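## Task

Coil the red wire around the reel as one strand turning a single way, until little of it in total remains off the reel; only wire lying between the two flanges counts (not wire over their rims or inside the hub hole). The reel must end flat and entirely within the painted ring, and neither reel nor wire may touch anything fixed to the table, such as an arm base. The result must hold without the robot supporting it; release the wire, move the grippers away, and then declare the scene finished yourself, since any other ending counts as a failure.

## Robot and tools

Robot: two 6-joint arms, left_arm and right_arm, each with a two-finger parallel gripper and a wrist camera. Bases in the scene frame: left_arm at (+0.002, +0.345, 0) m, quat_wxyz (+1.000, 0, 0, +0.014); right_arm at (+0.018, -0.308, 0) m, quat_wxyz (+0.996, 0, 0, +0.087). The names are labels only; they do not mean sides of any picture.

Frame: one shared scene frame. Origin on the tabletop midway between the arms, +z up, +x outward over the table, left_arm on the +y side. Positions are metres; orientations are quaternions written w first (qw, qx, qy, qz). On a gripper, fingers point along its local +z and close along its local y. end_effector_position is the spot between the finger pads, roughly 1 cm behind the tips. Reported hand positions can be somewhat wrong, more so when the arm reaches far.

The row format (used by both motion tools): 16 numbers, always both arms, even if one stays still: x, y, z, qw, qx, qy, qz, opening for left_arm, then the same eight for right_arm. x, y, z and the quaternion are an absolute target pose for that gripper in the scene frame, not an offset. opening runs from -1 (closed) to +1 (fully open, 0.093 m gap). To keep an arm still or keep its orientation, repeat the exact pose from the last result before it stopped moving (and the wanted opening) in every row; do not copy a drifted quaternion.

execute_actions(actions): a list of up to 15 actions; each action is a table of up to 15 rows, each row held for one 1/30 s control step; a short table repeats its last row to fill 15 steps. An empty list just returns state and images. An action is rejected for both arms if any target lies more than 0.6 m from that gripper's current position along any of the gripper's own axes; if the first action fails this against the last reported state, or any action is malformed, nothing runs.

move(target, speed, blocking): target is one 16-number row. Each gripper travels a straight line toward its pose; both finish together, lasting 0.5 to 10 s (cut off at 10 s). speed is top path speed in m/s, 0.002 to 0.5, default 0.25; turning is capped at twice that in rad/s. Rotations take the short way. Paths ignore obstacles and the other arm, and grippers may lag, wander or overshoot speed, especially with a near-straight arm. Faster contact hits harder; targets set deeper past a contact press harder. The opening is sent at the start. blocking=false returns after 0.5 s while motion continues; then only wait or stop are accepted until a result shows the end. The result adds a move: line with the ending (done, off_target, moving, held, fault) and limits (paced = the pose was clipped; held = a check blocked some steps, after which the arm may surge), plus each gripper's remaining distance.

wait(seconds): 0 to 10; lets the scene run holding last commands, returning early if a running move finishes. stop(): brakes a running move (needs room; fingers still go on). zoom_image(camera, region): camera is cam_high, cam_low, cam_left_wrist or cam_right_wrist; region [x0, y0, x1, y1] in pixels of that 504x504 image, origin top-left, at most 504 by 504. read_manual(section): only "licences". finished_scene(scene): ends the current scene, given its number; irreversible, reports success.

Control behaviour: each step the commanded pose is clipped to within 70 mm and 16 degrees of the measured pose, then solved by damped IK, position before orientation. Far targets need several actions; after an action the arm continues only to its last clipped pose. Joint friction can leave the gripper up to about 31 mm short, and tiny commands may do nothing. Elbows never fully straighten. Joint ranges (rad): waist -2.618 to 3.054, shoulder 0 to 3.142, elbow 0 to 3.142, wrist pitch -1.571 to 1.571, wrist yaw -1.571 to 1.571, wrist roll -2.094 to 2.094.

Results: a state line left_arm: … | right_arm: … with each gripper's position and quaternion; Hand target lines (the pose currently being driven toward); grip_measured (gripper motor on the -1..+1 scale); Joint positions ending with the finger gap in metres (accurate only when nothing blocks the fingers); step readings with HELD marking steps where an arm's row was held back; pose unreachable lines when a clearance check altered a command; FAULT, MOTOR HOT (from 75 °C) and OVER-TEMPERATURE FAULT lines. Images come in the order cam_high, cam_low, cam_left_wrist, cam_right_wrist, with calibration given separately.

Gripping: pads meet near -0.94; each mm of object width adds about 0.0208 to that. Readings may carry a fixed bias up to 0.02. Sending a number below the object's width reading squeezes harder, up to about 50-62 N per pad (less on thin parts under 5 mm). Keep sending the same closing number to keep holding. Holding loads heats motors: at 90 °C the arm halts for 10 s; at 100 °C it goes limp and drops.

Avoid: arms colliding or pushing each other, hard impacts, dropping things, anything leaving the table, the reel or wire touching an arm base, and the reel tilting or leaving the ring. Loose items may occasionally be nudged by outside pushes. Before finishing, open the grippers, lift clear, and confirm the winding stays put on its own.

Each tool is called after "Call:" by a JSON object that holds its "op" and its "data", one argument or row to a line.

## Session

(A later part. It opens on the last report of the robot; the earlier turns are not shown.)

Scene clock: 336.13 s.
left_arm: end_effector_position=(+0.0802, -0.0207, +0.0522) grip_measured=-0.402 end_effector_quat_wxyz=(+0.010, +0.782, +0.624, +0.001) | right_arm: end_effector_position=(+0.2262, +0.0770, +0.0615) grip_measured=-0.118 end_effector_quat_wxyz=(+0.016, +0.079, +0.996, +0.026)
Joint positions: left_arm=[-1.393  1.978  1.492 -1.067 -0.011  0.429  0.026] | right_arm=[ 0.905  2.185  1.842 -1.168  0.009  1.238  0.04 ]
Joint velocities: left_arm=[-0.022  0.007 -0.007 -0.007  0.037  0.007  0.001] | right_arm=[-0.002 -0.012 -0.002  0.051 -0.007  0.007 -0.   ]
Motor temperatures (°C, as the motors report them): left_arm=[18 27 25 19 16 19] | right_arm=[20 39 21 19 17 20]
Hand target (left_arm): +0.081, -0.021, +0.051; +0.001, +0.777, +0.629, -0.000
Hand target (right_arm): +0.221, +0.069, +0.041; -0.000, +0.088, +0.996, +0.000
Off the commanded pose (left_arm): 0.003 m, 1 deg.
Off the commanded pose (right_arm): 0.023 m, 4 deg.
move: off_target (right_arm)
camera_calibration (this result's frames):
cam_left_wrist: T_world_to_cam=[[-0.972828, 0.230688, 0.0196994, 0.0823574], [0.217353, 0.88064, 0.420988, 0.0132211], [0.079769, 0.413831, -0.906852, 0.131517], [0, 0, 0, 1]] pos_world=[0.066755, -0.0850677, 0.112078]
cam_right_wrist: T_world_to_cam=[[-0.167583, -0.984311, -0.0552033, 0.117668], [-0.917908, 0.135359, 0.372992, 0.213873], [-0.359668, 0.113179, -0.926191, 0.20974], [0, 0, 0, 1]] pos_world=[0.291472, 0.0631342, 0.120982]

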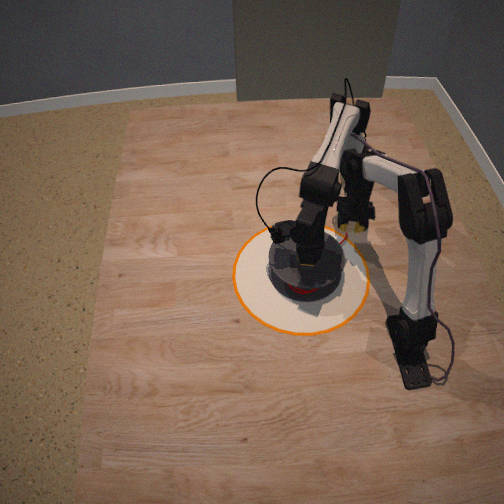

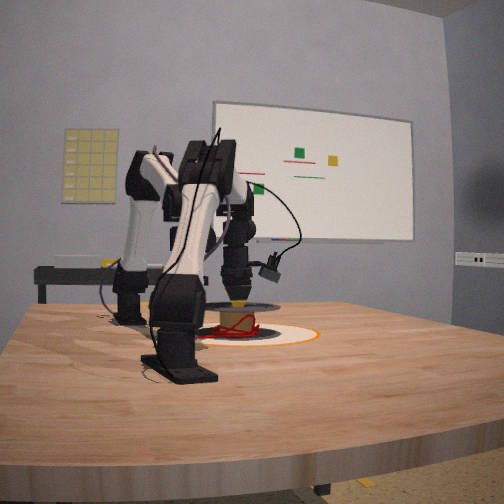

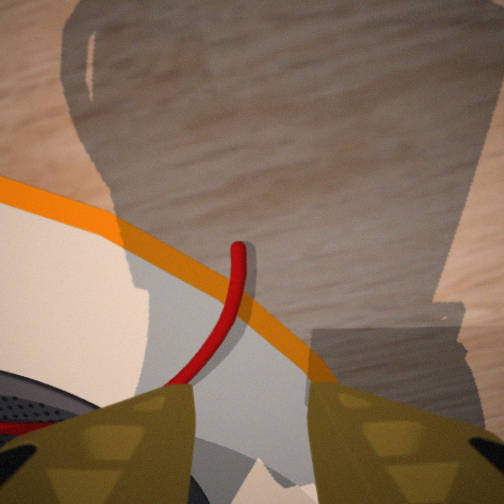

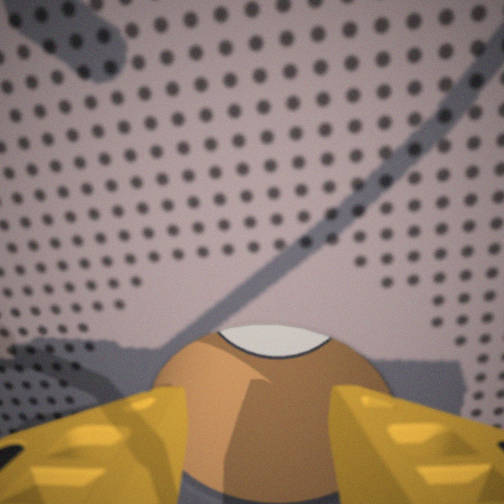

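Call:
{"op": "move", "data": {
  "target": [0.080,-0.042,0.045,0,0.777,0.629,0,-0.4,0.221,0.070,0.040,0,0.0872,0.9962,0,-0.15],
  "speed": 0.1
}}

Scene clock: 337.70 s.
left_arm: end_effector_position=(+0.0844, -0.0410, +0.0467) grip_measured=-0.402 end_effector_quat_wxyz=(+0.010, +0.777, +0.630, +0.001) | right_arm: end_effector_position=(+0.2262, +0.0770, +0.0615) grip_measured=-0.158 end_effector_quat_wxyz=(+0.016, +0.079, +0.996, +0.026)
Joint positions: left_arm=[-1.393  2.062  1.593 -1.085 -0.011  0.413  0.026] | right_arm=[ 0.905  2.185  1.842 -1.168  0.009  1.238  0.038]
Joint velocities: left_arm=[-0.007  0.002  0.027  0.081  0.037 -0.037 -0.001] | right_arm=[-0.002  0.002  0.017 -0.022 -0.007  0.022  0.   ]
Motor temperatures (°C, as the motors report them): left_arm=[18 27 25 19 16 19] | right_arm=[20 39 21 19 17 20]
Hand target (left_arm): +0.080, -0.042, +0.045; +0.000, +0.777, +0.629, -0.000
Hand target (right_arm): +0.221, +0.069, +0.041; -0.000, +0.087, +0.996, -0.000
Off the commanded pose (left_arm): 0.005 m, 1 deg.
Off the commanded pose (right_arm): 0.023 m, 4 deg.
move: off_target (right_arm)
camera_calibration (this result's frames):
cam_left_wrist: T_world_to_cam=[[-0.976309, 0.215438, 0.020187, 0.0909135], [0.203718, 0.883714, 0.421364, 0.033781], [0.0729385, 0.415494, -0.906667, 0.135232], [0, 0, 0, 1]] pos_world=[0.0720142, -0.105627, 0.106541]
cam_right_wrist: T_world_to_cam=[[-0.167207, -0.984376, -0.055193, 0.117587], [-0.917966, 0.135014, 0.372973, 0.213914], [-0.359693, 0.113029, -0.926199, 0.209757], [0, 0, 0, 1]] pos_world=[0.291476, 0.0631599, 0.120983]

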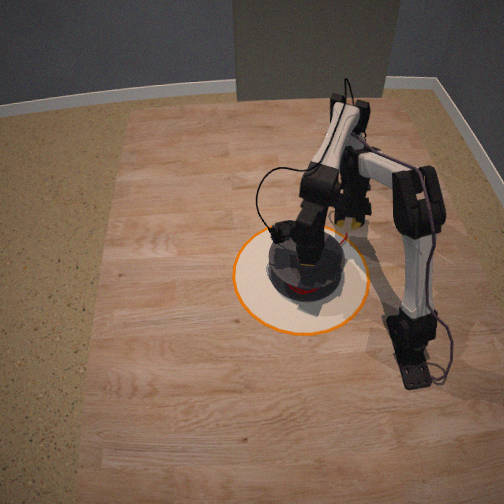

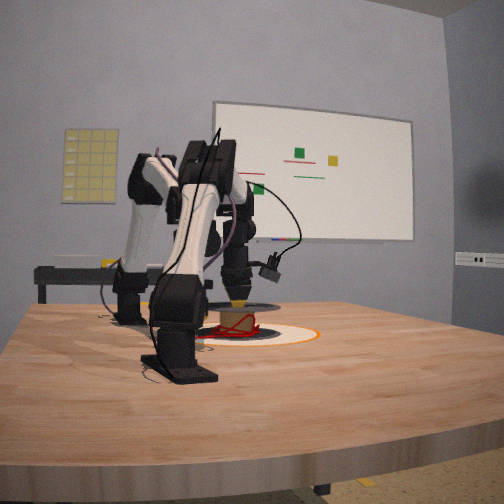

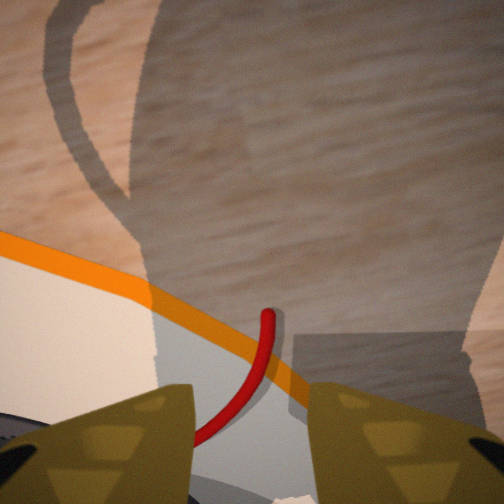

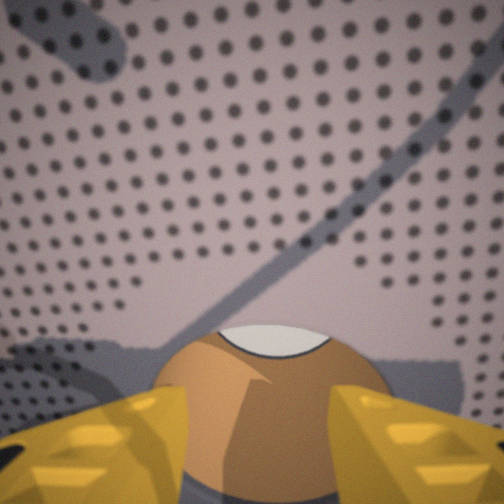

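Call:
{"op": "move", "data": {
  "target": [0.082,-0.040,0.000,0,0.777,0.629,0,-0.4,0.221,0.070,0.040,0,0.0872,0.9962,0,-0.15],
  "speed": 0.07
}}

Call:
{"op": "move", "data": {
  "target": [0.082,-0.040,0.000,0,0.777,0.629,0,-1,0.221,0.070,0.040,0,0.0872,0.9962,0,-0.15],
  "speed": 0.07
}}

Call:
{"op": "move", "data": {
  "target": [0.075,-0.025,0.04,0,0.777,0.629,0,-1,0.221,0.070,0.040,0,0.0872,0.9962,0,-0.15],
  "speed": 0.08
}}

Scene clock: 339.17 s.
left_arm: end_effector_position=(+0.0838, -0.0379, +0.0130) grip_measured=-0.402 end_effector_quat_wxyz=(+0.003, +0.776, +0.630, +0.005) | right_arm: end_effector_position=(+0.2262, +0.0770, +0.0615) grip_measured=-0.158 end_effector_quat_wxyz=(+0.016, +0.079, +0.996, +0.026)
Joint positions: left_arm=[-1.393  2.103  1.516 -0.984 -0.011  0.412  0.026] | right_arm=[ 0.905  2.185  1.842 -1.168  0.009  1.238  0.038]
Joint velocities: left_arm=[ 0.007  0.012  0.002  0.037  0.066 -0.095  0.   ] | right_arm=[-0.007  0.002  0.007 -0.007  0.007 -0.125 -0.001]
Motor temperatures (°C, as the motors report them): left_arm=[18 28 25 19 16 19] | right_arm=[20 39 21 18 17 20]
Hand target (left_arm): +0.082, -0.040, +0.001; -0.000, +0.777, +0.629, +0.000
Hand target (right_arm): +0.221, +0.069, +0.041; -0.000, +0.088, +0.996, -0.000
Off the commanded pose (left_arm): 0.013 m, 1 deg.
Off the commanded pose (right_arm): 0.023 m, 4 deg.
move: off_target (left_arm, right_arm)
camera_calibration (this result's frames):
cam_left_wrist: T_world_to_cam=[[-0.976392, 0.214306, 0.0270577, 0.0901724], [0.204513, 0.876837, 0.435123, 0.0448549], [0.0695242, 0.430384, -0.899964, 0.104236], [0, 0, 0, 1]] pos_world=[0.0716233, -0.103516, 0.0718514]
cam_right_wrist: T_world_to_cam=[[-0.167583, -0.984311, -0.0552033, 0.117668], [-0.917908, 0.135359, 0.372992, 0.213873], [-0.359668, 0.113179, -0.926191, 0.20974], [0, 0, 0, 1]] pos_world=[0.291472, 0.0631342, 0.120982]

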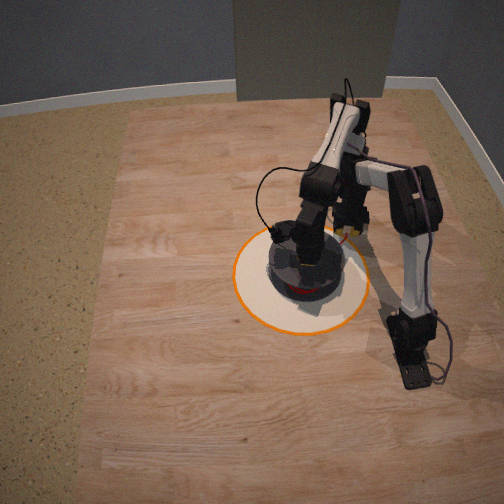

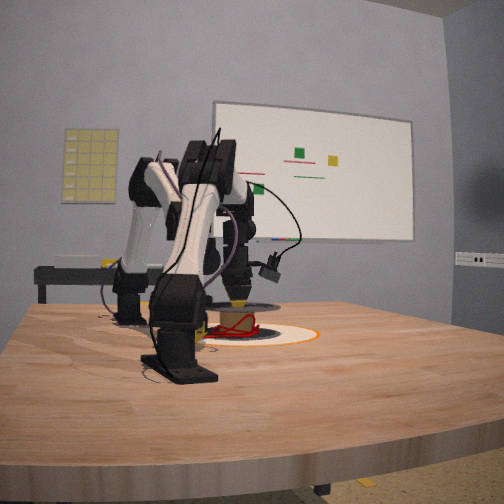

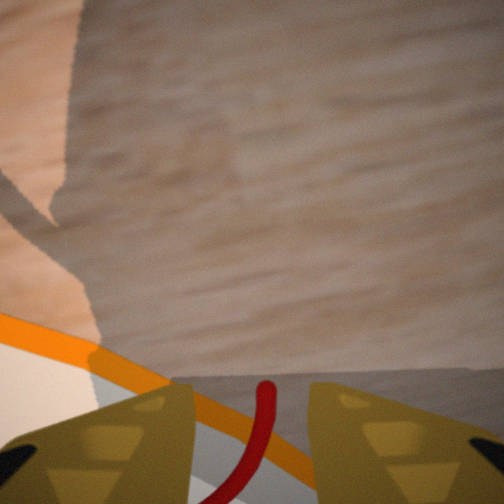

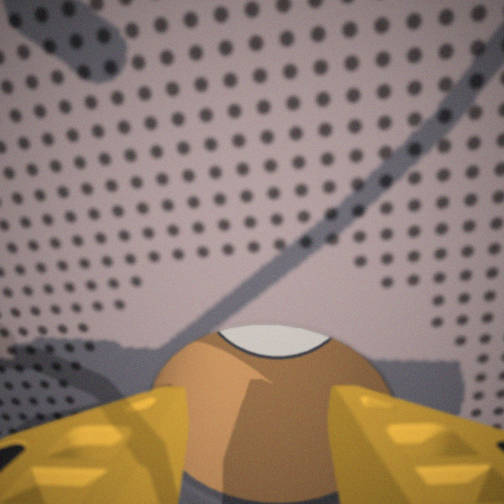

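Scene clock: 339.87 s.
left_arm: end_effector_position=(+0.0818, -0.0379, +0.0130) grip_measured=-0.991 end_effector_quat_wxyz=(-0.000, +0.777, +0.630, +0.002) | right_arm: end_effector_position=(+0.2262, +0.0770, +0.0615) grip_measured=-0.158 end_effector_quat_wxyz=(+0.016, +0.079, +0.996, +0.026)
Joint positions: left_arm=[-1.395  2.103  1.516 -0.986 -0.003  0.412  0.   ] | right_arm=[ 0.905  2.185  1.842 -1.168  0.009  1.238  0.038]
Joint velocities: left_arm=[ 0.002 -0.012 -0.012  0.022  0.007  0.051  0.   ] | right_arm=[ 0.012  0.002 -0.012 -0.022  0.037  0.022  0.   ]
Motor temperatures (°C, as the motors report them): left_arm=[18 28 25 19 16 19] | right_arm=[20 39 21 18 17 20]
Hand target (left_arm): +0.082, -0.040, +0.000; -0.000, +0.777, +0.629, +0.000
Hand target (right_arm): +0.221, +0.069, +0.041; -0.000, +0.087, +0.996, -0.000
Off the commanded pose (left_arm): 0.013 m, 0 deg.
Off the commanded pose (right_arm): 0.023 m, 4 deg.
move: off_target (left_arm, right_arm)
camera_calibration (this result's frames):
cam_left_wrist: T_world_to_cam=[[-0.975809, 0.21578, 0.0351444, 0.0881122], [0.209419, 0.876417, 0.433632, 0.0448207], [0.0627679, 0.430502, -0.900404, 0.104905], [0, 0, 0, 1]] pos_world=[0.0700097, -0.103456, 0.0719246]
cam_right_wrist: T_world_to_cam=[[-0.167207, -0.984376, -0.055193, 0.117587], [-0.917966, 0.135014, 0.372973, 0.213914], [-0.359693, 0.113029, -0.926199, 0.209757], [0, 0, 0, 1]] pos_world=[0.291476, 0.0631599, 0.120983]

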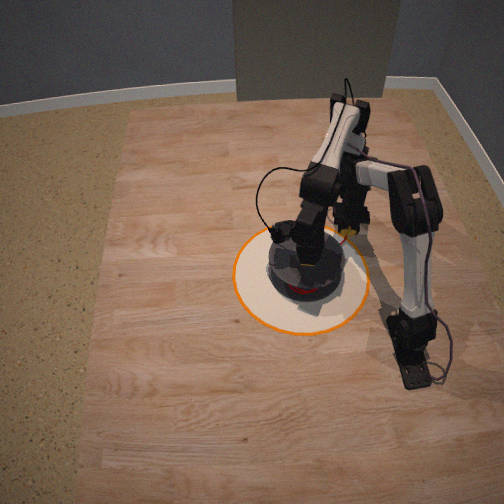

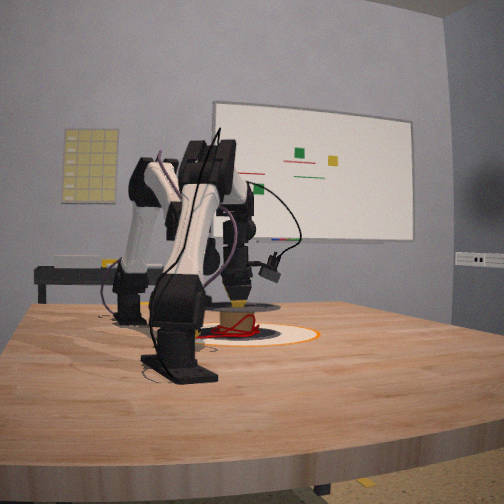

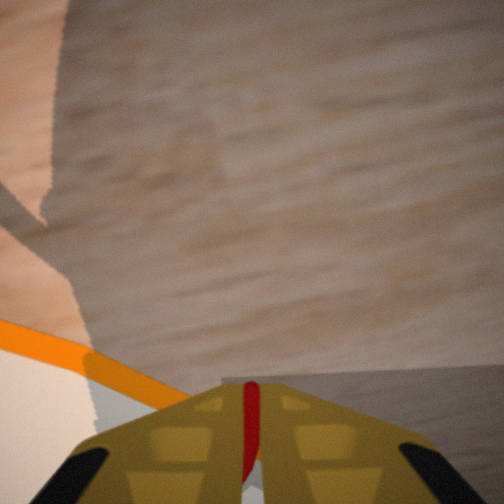

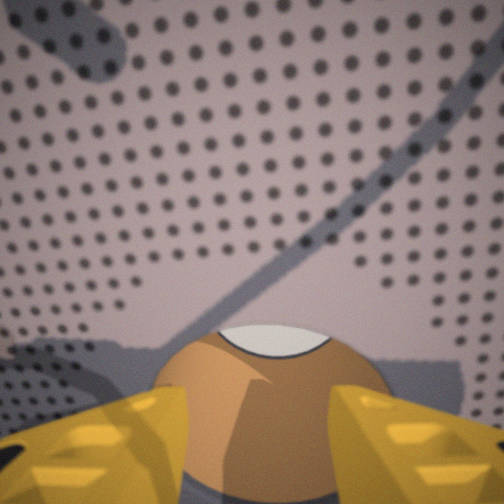

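Scene clock: 340.70 s.
left_arm: end_effector_position=(+0.0806, -0.0321, +0.0364) grip_measured=-0.991 end_effector_quat_wxyz=(+0.007, +0.776, +0.630, -0.002) | right_arm: end_effector_position=(+0.2262, +0.0770, +0.0615) grip_measured=-0.158 end_effector_quat_wxyz=(+0.016, +0.079, +0.996, +0.026)
Joint positions: left_arm=[-1.395  2.039  1.516 -1.034 -0.003  0.41   0.   ] | right_arm=[ 0.905  2.185  1.842 -1.168  0.009  1.238  0.038]
Joint velocities: left_arm=[-0.002 -0.002  0.007 -0.095 -0.037 -0.081  0.   ] | right_arm=[ 0.022 -0.007 -0.007  0.051 -0.007 -0.037 -0.   ]
Motor temperatures (°C, as the motors report them): left_arm=[18 28 25 19 16 19] | right_arm=[20 39 21 18 17 20]
Hand target (left_arm): +0.075, -0.025, +0.040; -0.000, +0.777, +0.629, +0.000
Hand target (right_arm): +0.221, +0.069, +0.041; -0.000, +0.088, +0.996, -0.000
Off the commanded pose (left_arm): 0.010 m, 1 deg.
Off the commanded pose (right_arm): 0.023 m, 4 deg.
move: off_target (right_arm)
camera_calibration (this result's frames):
cam_left_wrist: T_world_to_cam=[[-0.976323, 0.214419, 0.0286159, 0.0851137], [0.206362, 0.883519, 0.420488, 0.0308241], [0.0648777, 0.416437, -0.906847, 0.123139], [0, 0, 0, 1]] pos_world=[0.0687485, -0.0967632, 0.0962713]
cam_right_wrist: T_world_to_cam=[[-0.167583, -0.984311, -0.0552033, 0.117668], [-0.917908, 0.135359, 0.372992, 0.213873], [-0.359668, 0.113179, -0.926191, 0.20974], [0, 0, 0, 1]] pos_world=[0.291472, 0.0631342, 0.120982]

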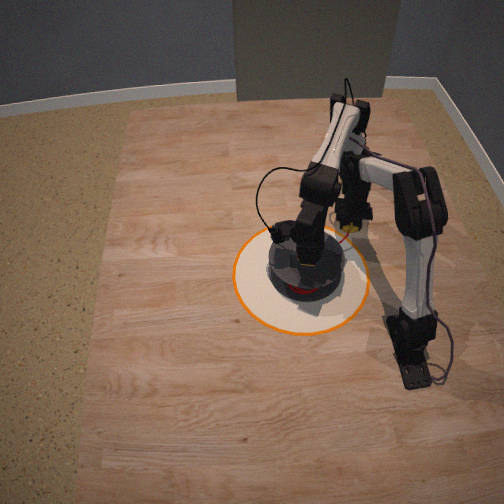

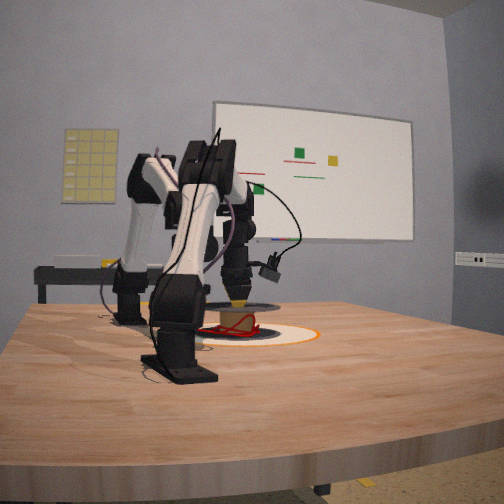

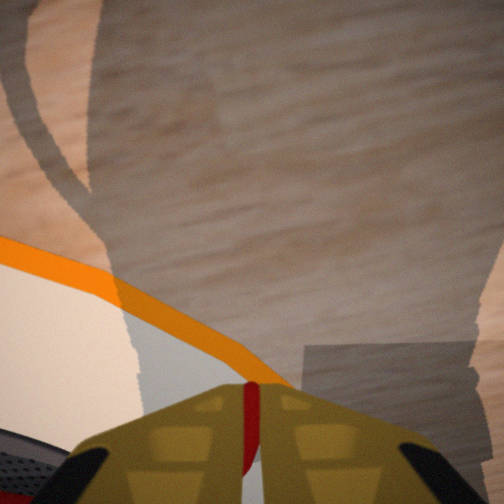

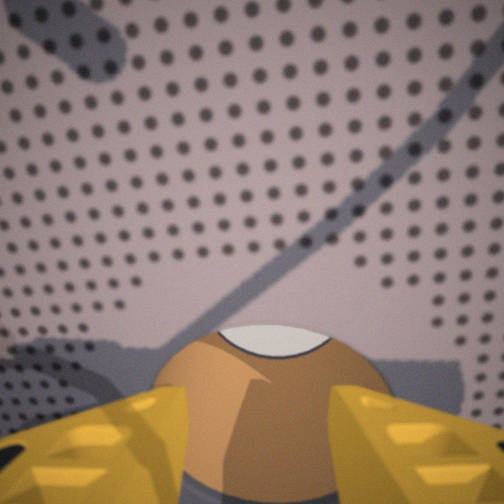

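Call:
{"op": "move", "data": {
  "target": [0.055,0.02,0.038,0,0.954,0.30,0,-1,0.221,0.070,0.040,0,0.0872,0.9962,0,-0.15],
  "speed": 0.25
}}

Call:
{"op": "move", "data": {
  "target": [0.04,0.075,0.036,0,0.996,-0.087,0,-1,0.221,0.070,0.040,0,0.0872,0.9962,0,-0.15],
  "speed": 0.2
}}

Scene clock: 343.77 s.
left_arm: end_effector_position=(+0.0589, +0.0222, +0.0331) grip_measured=-0.992 end_effector_quat_wxyz=(-0.014, +0.951, +0.308, +0.004) | right_arm: end_effector_position=(+0.2262, +0.0770, +0.0615) grip_measured=-0.158 end_effector_quat_wxyz=(+0.016, +0.079, +0.996, +0.026)
Joint positions: left_arm=[-1.426  1.873  1.267 -0.993 -0.003  1.118  0.   ] | right_arm=[ 0.905  2.185  1.842 -1.168  0.009  1.238  0.038]
Joint velocities: left_arm=[ 0.007 -0.007 -0.027  0.007 -0.022  0.037  0.   ] | right_arm=[-0.002  0.002  0.007 -0.022 -0.007  0.022 -0.001]
Motor temperatures (°C, as the motors report them): left_arm=[18 29 25 19 16 19] | right_arm=[20 39 21 18 17 20]
Hand target (left_arm): +0.056, +0.021, +0.037; -0.001, +0.954, +0.300, +0.000
Hand target (right_arm): +0.221, +0.069, +0.041; -0.000, +0.087, +0.996, -0.000
Off the commanded pose (left_arm): 0.007 m, 2 deg.
Off the commanded pose (right_arm): 0.023 m, 4 deg.
move: off_target (right_arm)
camera_calibration (this result's frames):
cam_left_wrist: T_world_to_cam=[[-0.577611, 0.814021, 0.0611163, 0.0145517], [0.746229, 0.496188, 0.443779, -0.0352647], [0.33092, 0.301938, -0.89405, 0.085406], [0, 0, 0, 1]] pos_world=[0.00645821, -0.0201348, 0.0911176]
cam_right_wrist: T_world_to_cam=[[-0.167207, -0.984376, -0.055193, 0.117587], [-0.917966, 0.135014, 0.372973, 0.213914], [-0.359693, 0.113029, -0.926199, 0.209757], [0, 0, 0, 1]] pos_world=[0.291476, 0.0631599, 0.120983]

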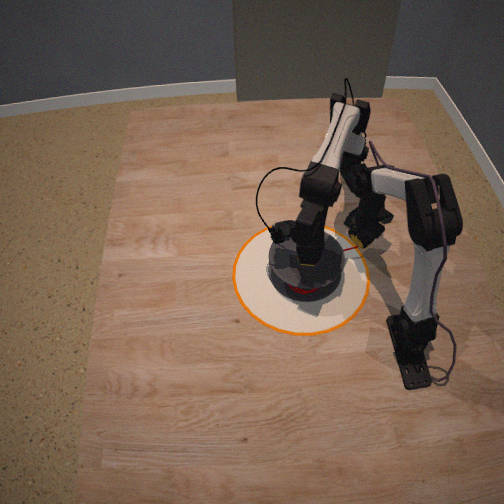

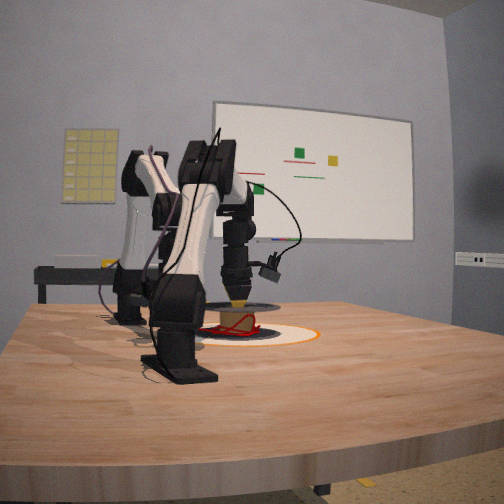

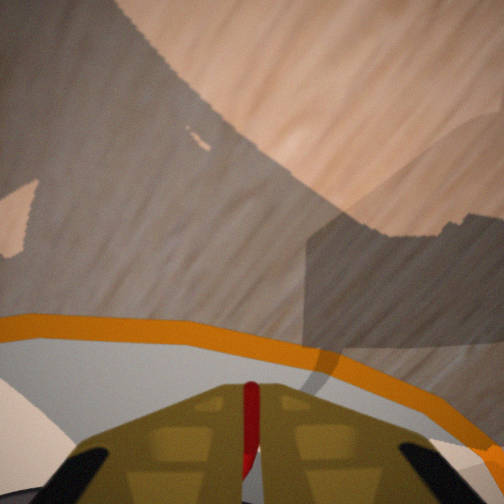

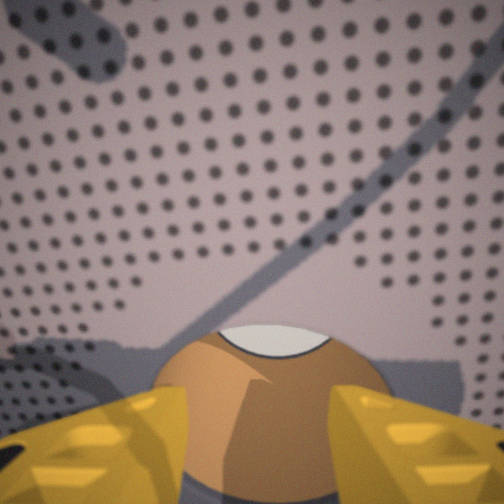

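Scene clock: 346.30 s.
left_arm: end_effector_position=(+0.0436, +0.0763, +0.0327) grip_measured=-0.992 end_effector_quat_wxyz=(-0.013, +0.997, -0.079, -0.001) | right_arm: end_effector_position=(+0.2262, +0.0770, +0.0615) grip_measured=-0.158 end_effector_quat_wxyz=(+0.016, +0.080, +0.996, +0.026)
Joint positions: left_arm=[-1.447  1.672  1.019 -0.944 -0.003  1.88   0.   ] | right_arm=[ 0.905  2.185  1.842 -1.168  0.009  1.239  0.038]
Joint velocities: left_arm=[ 0.012  0.012  0.002 -0.007  0.051 -0.051  0.   ] | right_arm=[ 0.007 -0.002 -0.002  0.051 -0.051 -0.066 -0.001]
Motor temperatures (°C, as the motors report them): left_arm=[18 29 25 19 16 19] | right_arm=[20 39 21 18 17 20]
Hand target (left_arm): +0.041, +0.076, +0.035; -0.001, +0.996, -0.087, -0.000
Hand target (right_arm): +0.221, +0.069, +0.041; -0.000, +0.088, +0.996, -0.000
Off the commanded pose (left_arm): 0.005 m, 2 deg.
Off the commanded pose (right_arm): 0.023 m, 4 deg.
move: off_target (right_arm)
camera_calibration (this result's frames):
cam_left_wrist: T_world_to_cam=[[0.166671, 0.984013, 0.0627653, -0.0838144], [0.8872, -0.177439, 0.425902, -0.00467072], [0.43023, -0.0153002, -0.90259, 0.0938799], [0, 0, 0, 1]] pos_world=[-0.0222766, 0.0830821, 0.0919849]
cam_right_wrist: T_world_to_cam=[[-0.168334, -0.984182, -0.0552239, 0.117829], [-0.917791, 0.136048, 0.373029, 0.213791], [-0.359616, 0.113478, -0.926175, 0.209704], [0, 0, 0, 1]] pos_world=[0.291463, 0.0630829, 0.120979]

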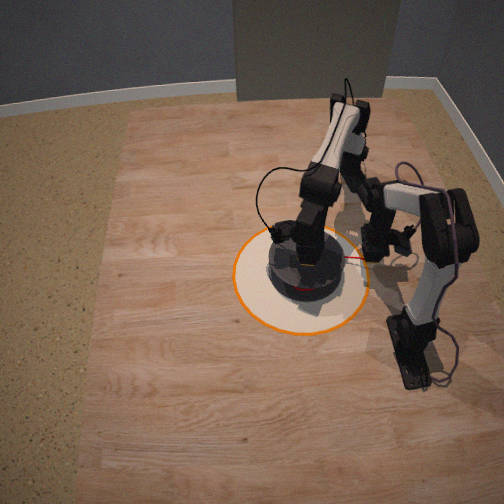

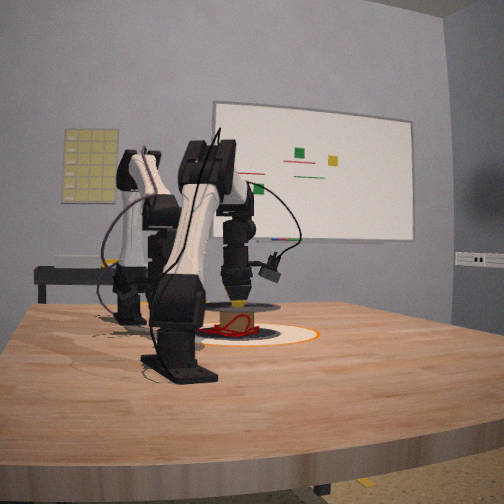

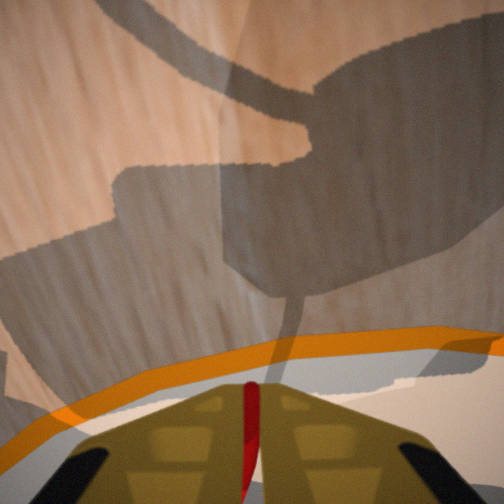

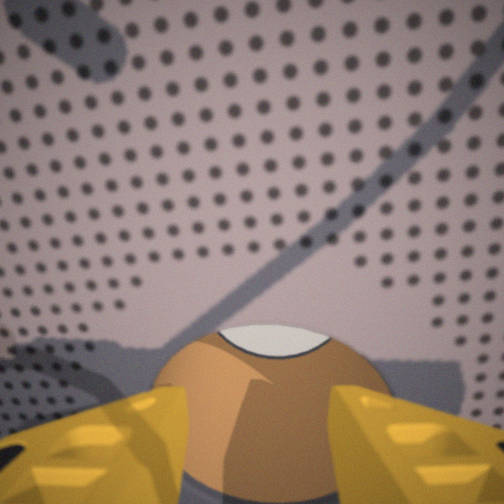

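Call:
{"op": "move", "data": {
  "target": [0.04,0.075,0.036,0,0.996,-0.087,0,-1,0.221,0.070,0.040,0,-0.3007,0.9537,0,-0.15],
  "speed": 0.2
}}

Call:
{"op": "zoom_image", "data": {
  "camera": "cam_high",
  "region": [230, 180, 430, 340]
}}

Call:
{"op": "zoom_image", "data": {
  "camera": "cam_low",
  "region": [90, 270, 330, 370]
}}

Scene clock: 349.13 s.
left_arm: end_effector_position=(+0.0437, +0.0762, +0.0327) grip_measured=-0.992 end_effector_quat_wxyz=(-0.013, +0.997, -0.080, -0.001) | right_arm: end_effector_position=(+0.2242, +0.0781, +0.0615) grip_measured=-0.158 end_effector_quat_wxyz=(+0.019, -0.288, +0.957, +0.023)
Joint positions: left_arm=[-1.447  1.672  1.019 -0.943 -0.003  1.882  0.   ] | right_arm=[ 0.905  2.185  1.842 -1.168 -0.005  0.494  0.038]
Joint velocities: left_arm=[ 0.002  0.012 -0.002 -0.007 -0.022  0.081  0.   ] | right_arm=[-0.002 -0.002  0.012  0.022 -0.037 -0.007 -0.001]
Motor temperatures (°C, as the motors report them): left_arm=[18 29 24 19 16 19] | right_arm=[20 39 21 18 17 20]
Hand target (left_arm): +0.040, +0.075, +0.036; -0.000, +0.996, -0.087, -0.000
Hand target (right_arm): +0.221, +0.069, +0.041; -0.001, -0.300, +0.954, +0.000
Off the commanded pose (left_arm): 0.005 m, 2 deg.
Off the commanded pose (right_arm): 0.023 m, 4 deg.
move: off_target (right_arm)
camera_calibration (this result's frames):
cam_left_wrist: T_world_to_cam=[[0.168922, 0.983653, 0.062393, -0.0837853], [0.886792, -0.179307, 0.425968, -0.00454025], [0.430192, -0.0166259, -0.902584, 0.0939729], [0, 0, 0, 1]] pos_world=[-0.0222469, 0.0831639, 0.09198]
cam_right_wrist: T_world_to_cam=[[0.544476, -0.838075, -0.0342905, -0.0539886], [-0.778285, -0.520031, 0.35191, 0.233066], [-0.312759, -0.164919, -0.935406, 0.220662], [0, 0, 0, 1]] pos_world=[0.279801, 0.112346, 0.122539]

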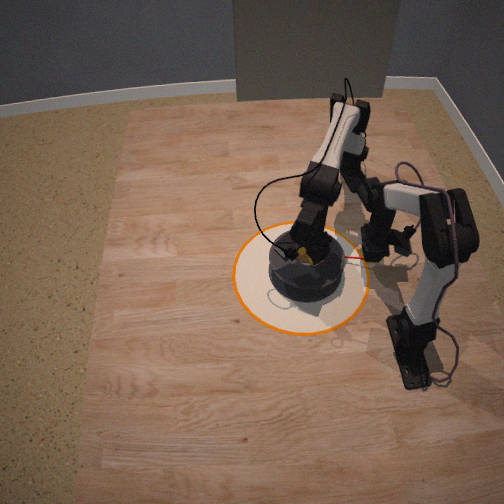

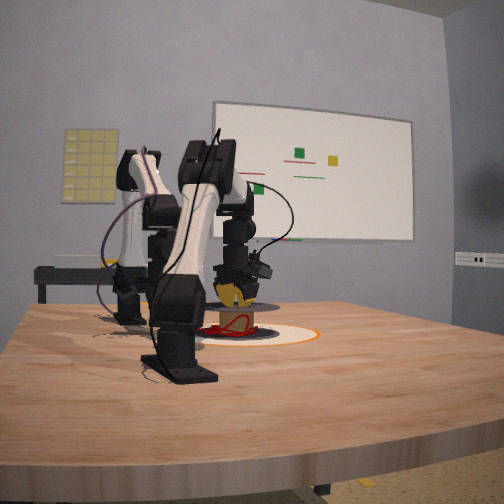

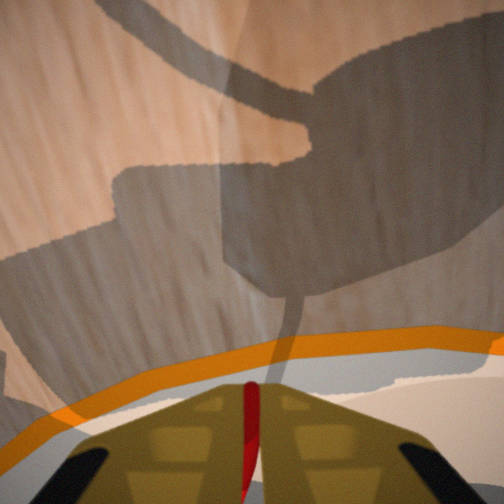

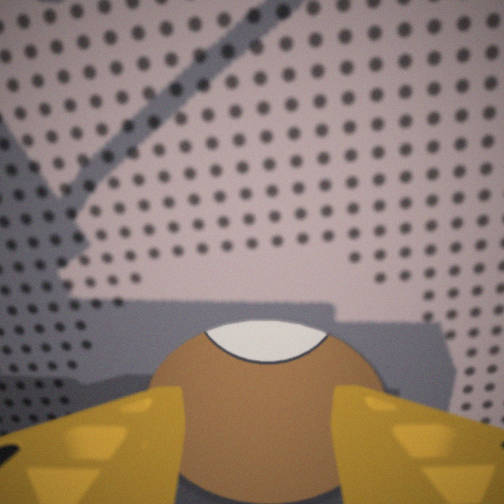

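Region (230, 180, 430, 340) of cam_high's 504x504 image, scaled by 2.520, with more detail than that image has; it fills the top 403 rows of this view, and the rest is white.

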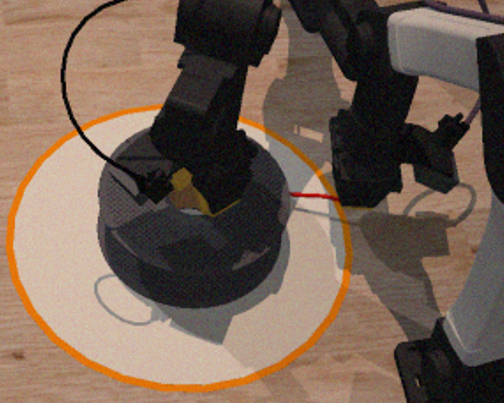

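Region (90, 270, 330, 370) of cam_low's 504x504 image, scaled by 2.100, with more detail than that image has; it fills the top 210 rows of this view, and the rest is white.

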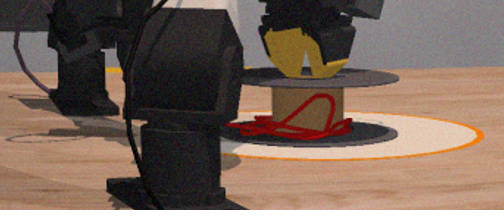

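Call:
{"op": "move", "data": {
  "target": [0.04,0.075,0.036,0,0.996,-0.087,0,-1,0.221,0.070,0.040,0,-0.5,0.866,0,-0.15],
  "speed": 0.15
}}

Call:
{"op": "zoom_image", "data": {
  "camera": "cam_low",
  "region": [90, 270, 330, 370]
}}

Scene clock: 351.50 s.
left_arm: end_effector_position=(+0.0437, +0.0762, +0.0327) grip_measured=-0.992 end_effector_quat_wxyz=(-0.013, +0.997, -0.080, -0.001) | right_arm: end_effector_position=(+0.2240, +0.0785, +0.0628) grip_measured=-0.156 end_effector_quat_wxyz=(+0.025, -0.489, +0.871, +0.020)
Joint positions: left_arm=[-1.447  1.672  1.019 -0.943 -0.003  1.882  0.   ] | right_arm=[ 0.905  2.182  1.842 -1.168 -0.008  0.056  0.038]
Joint velocities: left_arm=[-0.007 -0.027 -0.002 -0.007  0.037 -0.081  0.   ] | right_arm=[-0.007  0.007 -0.017  0.081 -0.007 -0.022 -0.001]
Motor temperatures (°C, as the motors report them): left_arm=[18 29 24 19 16 19] | right_arm=[20 39 21 19 17 20]
Hand target (left_arm): +0.040, +0.075, +0.036; -0.000, +0.996, -0.087, -0.000
Hand target (right_arm): +0.220, +0.069, +0.041; -0.001, -0.500, +0.866, +0.000
Off the commanded pose (left_arm): 0.005 m, 2 deg.
Off the commanded pose (right_arm): 0.024 m, 4 deg.
move: off_target (right_arm)
camera_calibration (this result's frames):
cam_left_wrist: T_world_to_cam=[[0.168922, 0.983653, 0.062393, -0.0837853], [0.886792, -0.179307, 0.425968, -0.00454025], [0.430192, -0.0166259, -0.902584, 0.0939729], [0, 0, 0, 1]] pos_world=[-0.0222469, 0.0831639, 0.09198]
cam_right_wrist: T_world_to_cam=[[0.848737, -0.52866, -0.0128365, -0.147207], [-0.493433, -0.800445, 0.340312, 0.191569], [-0.190184, -0.282502, -0.940225, 0.203928], [0, 0, 0, 1]] pos_world=[0.258251, 0.133128, 0.124655]

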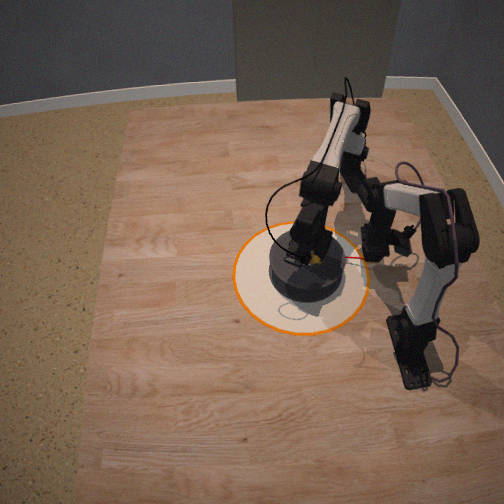

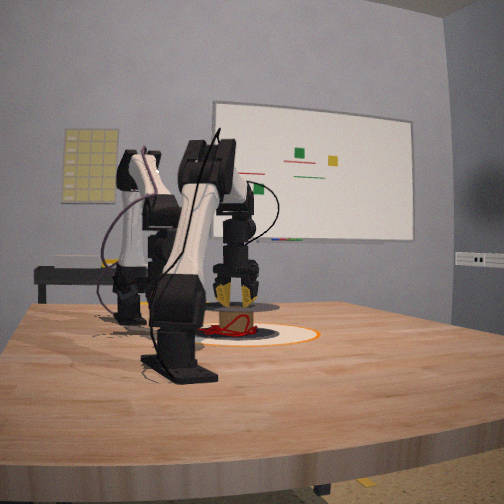

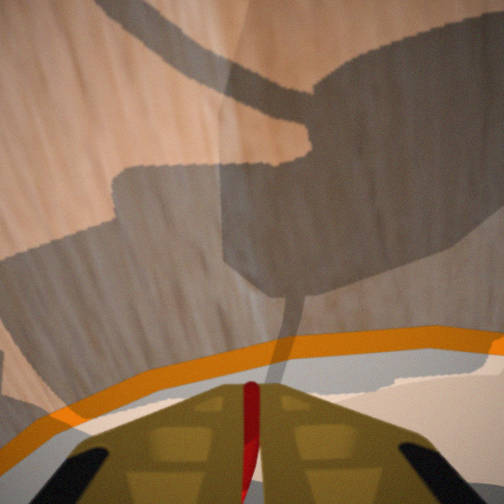

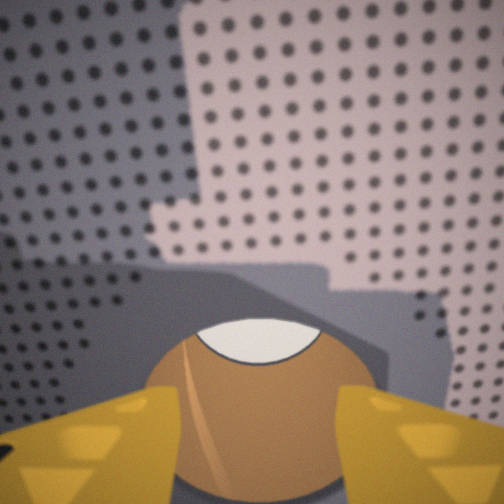

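Region (90, 270, 330, 370) of cam_low's 504x504 image, scaled by 2.100, with more detail than that image has; it fills the top 210 rows of this view, and the rest is white.

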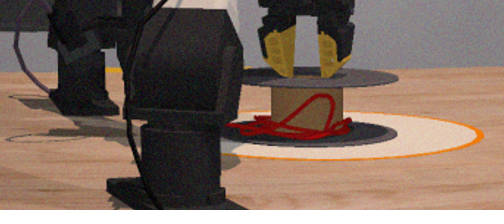

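Call:
{"op": "move", "data": {
  "target": [0.062,0.070,0.036,0,0.996,-0.087,0,-1,0.221,0.070,0.035,0,-0.985,0.174,0,-0.18],
  "speed": 0.2
}}

Call:
{"op": "zoom_image", "data": {
  "camera": "cam_low",
  "region": [90, 270, 330, 370]
}}

Call:
{"op": "zoom_image", "data": {
  "camera": "cam_high",
  "region": [230, 180, 430, 340]
}}

Scene clock: 362.40 s.
left_arm: end_effector_position=(+0.0583, +0.0789, +0.0327) grip_measured=-0.992 end_effector_quat_wxyz=(-0.013, +0.996, -0.088, -0.002) | right_arm: end_effector_position=(+0.2219, +0.0806, +0.0640) grip_measured=-0.178 end_effector_quat_wxyz=(-0.037, +0.982, -0.185, -0.001)
Joint positions: left_arm=[-1.392  1.672  1.019 -0.943 -0.003  1.953  0.   ] | right_arm=[ 0.905  2.179  1.842 -1.165 -0.024 -1.69   0.037]
Joint velocities: left_arm=[-0.012  0.007  0.012  0.022 -0.022  0.022  0.   ] | right_arm=[-0.012 -0.012 -0.017 -0.007  0.007 -0.051 -0.   ]
Motor temperatures (°C, as the motors report them): left_arm=[18 29 24 19 16 19] | right_arm=[20 39 21 19 17 20]
Hand target (left_arm): +0.062, +0.070, +0.036; +0.000, +0.996, -0.087, +0.000
Hand target (right_arm): +0.220, +0.069, +0.037; +0.000, +0.985, -0.174, -0.001
Off the commanded pose (left_arm): 0.010 m, 1 deg.
Off the commanded pose (right_arm): 0.031 m, 4 deg.
move: off_target (right_arm)
camera_calibration (this result's frames):
cam_left_wrist: T_world_to_cam=[[0.184375, 0.980899, 0.0619983, -0.0895692], [0.884645, -0.193107, 0.424397, -0.0158084], [0.428262, -0.0234016, -0.903351, 0.0883766], [0, 0, 0, 1]] pos_world=[-0.00734921, 0.0868737, 0.0920973]
cam_right_wrist: T_world_to_cam=[[0.37211, 0.925548, 0.0699614, -0.161074], [0.846982, -0.36942, 0.382295, -0.143017], [0.379678, -0.0829997, -0.921388, 0.0615411], [0, 0, 0, 1]] pos_world=[0.157704, 0.101356, 0.122647]

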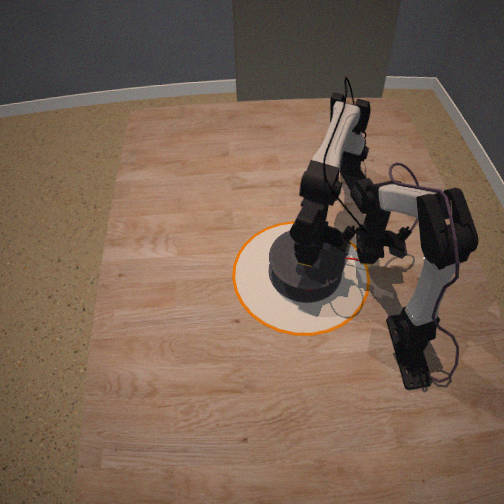

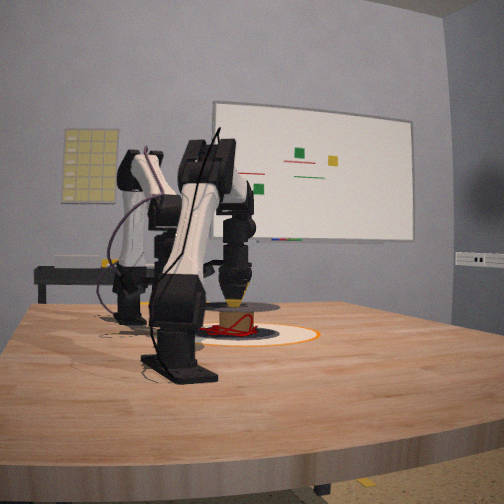

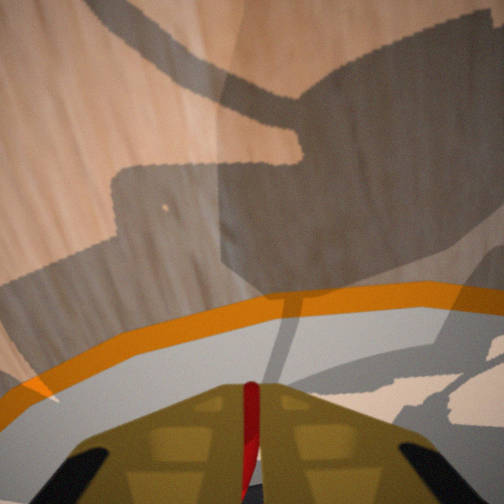

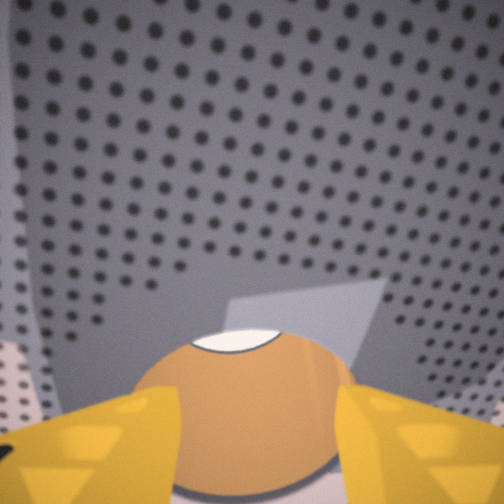

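Region (90, 270, 330, 370) of cam_low's 504x504 image, scaled by 2.100, with more detail than that image has; it fills the top 210 rows of this view, and the rest is white.

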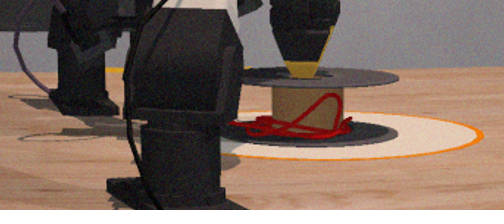

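Region (230, 180, 430, 340) of cam_high's 504x504 image, scaled by 2.520, with more detail than that image has; it fills the top 403 rows of this view, and the rest is white.

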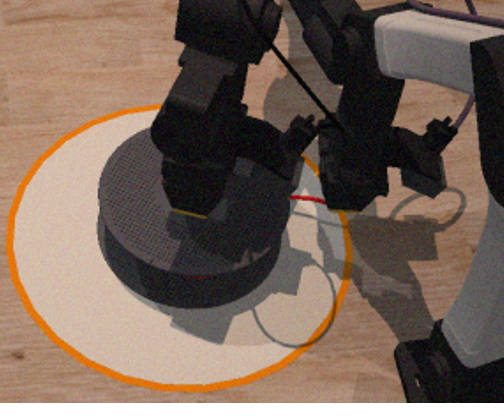

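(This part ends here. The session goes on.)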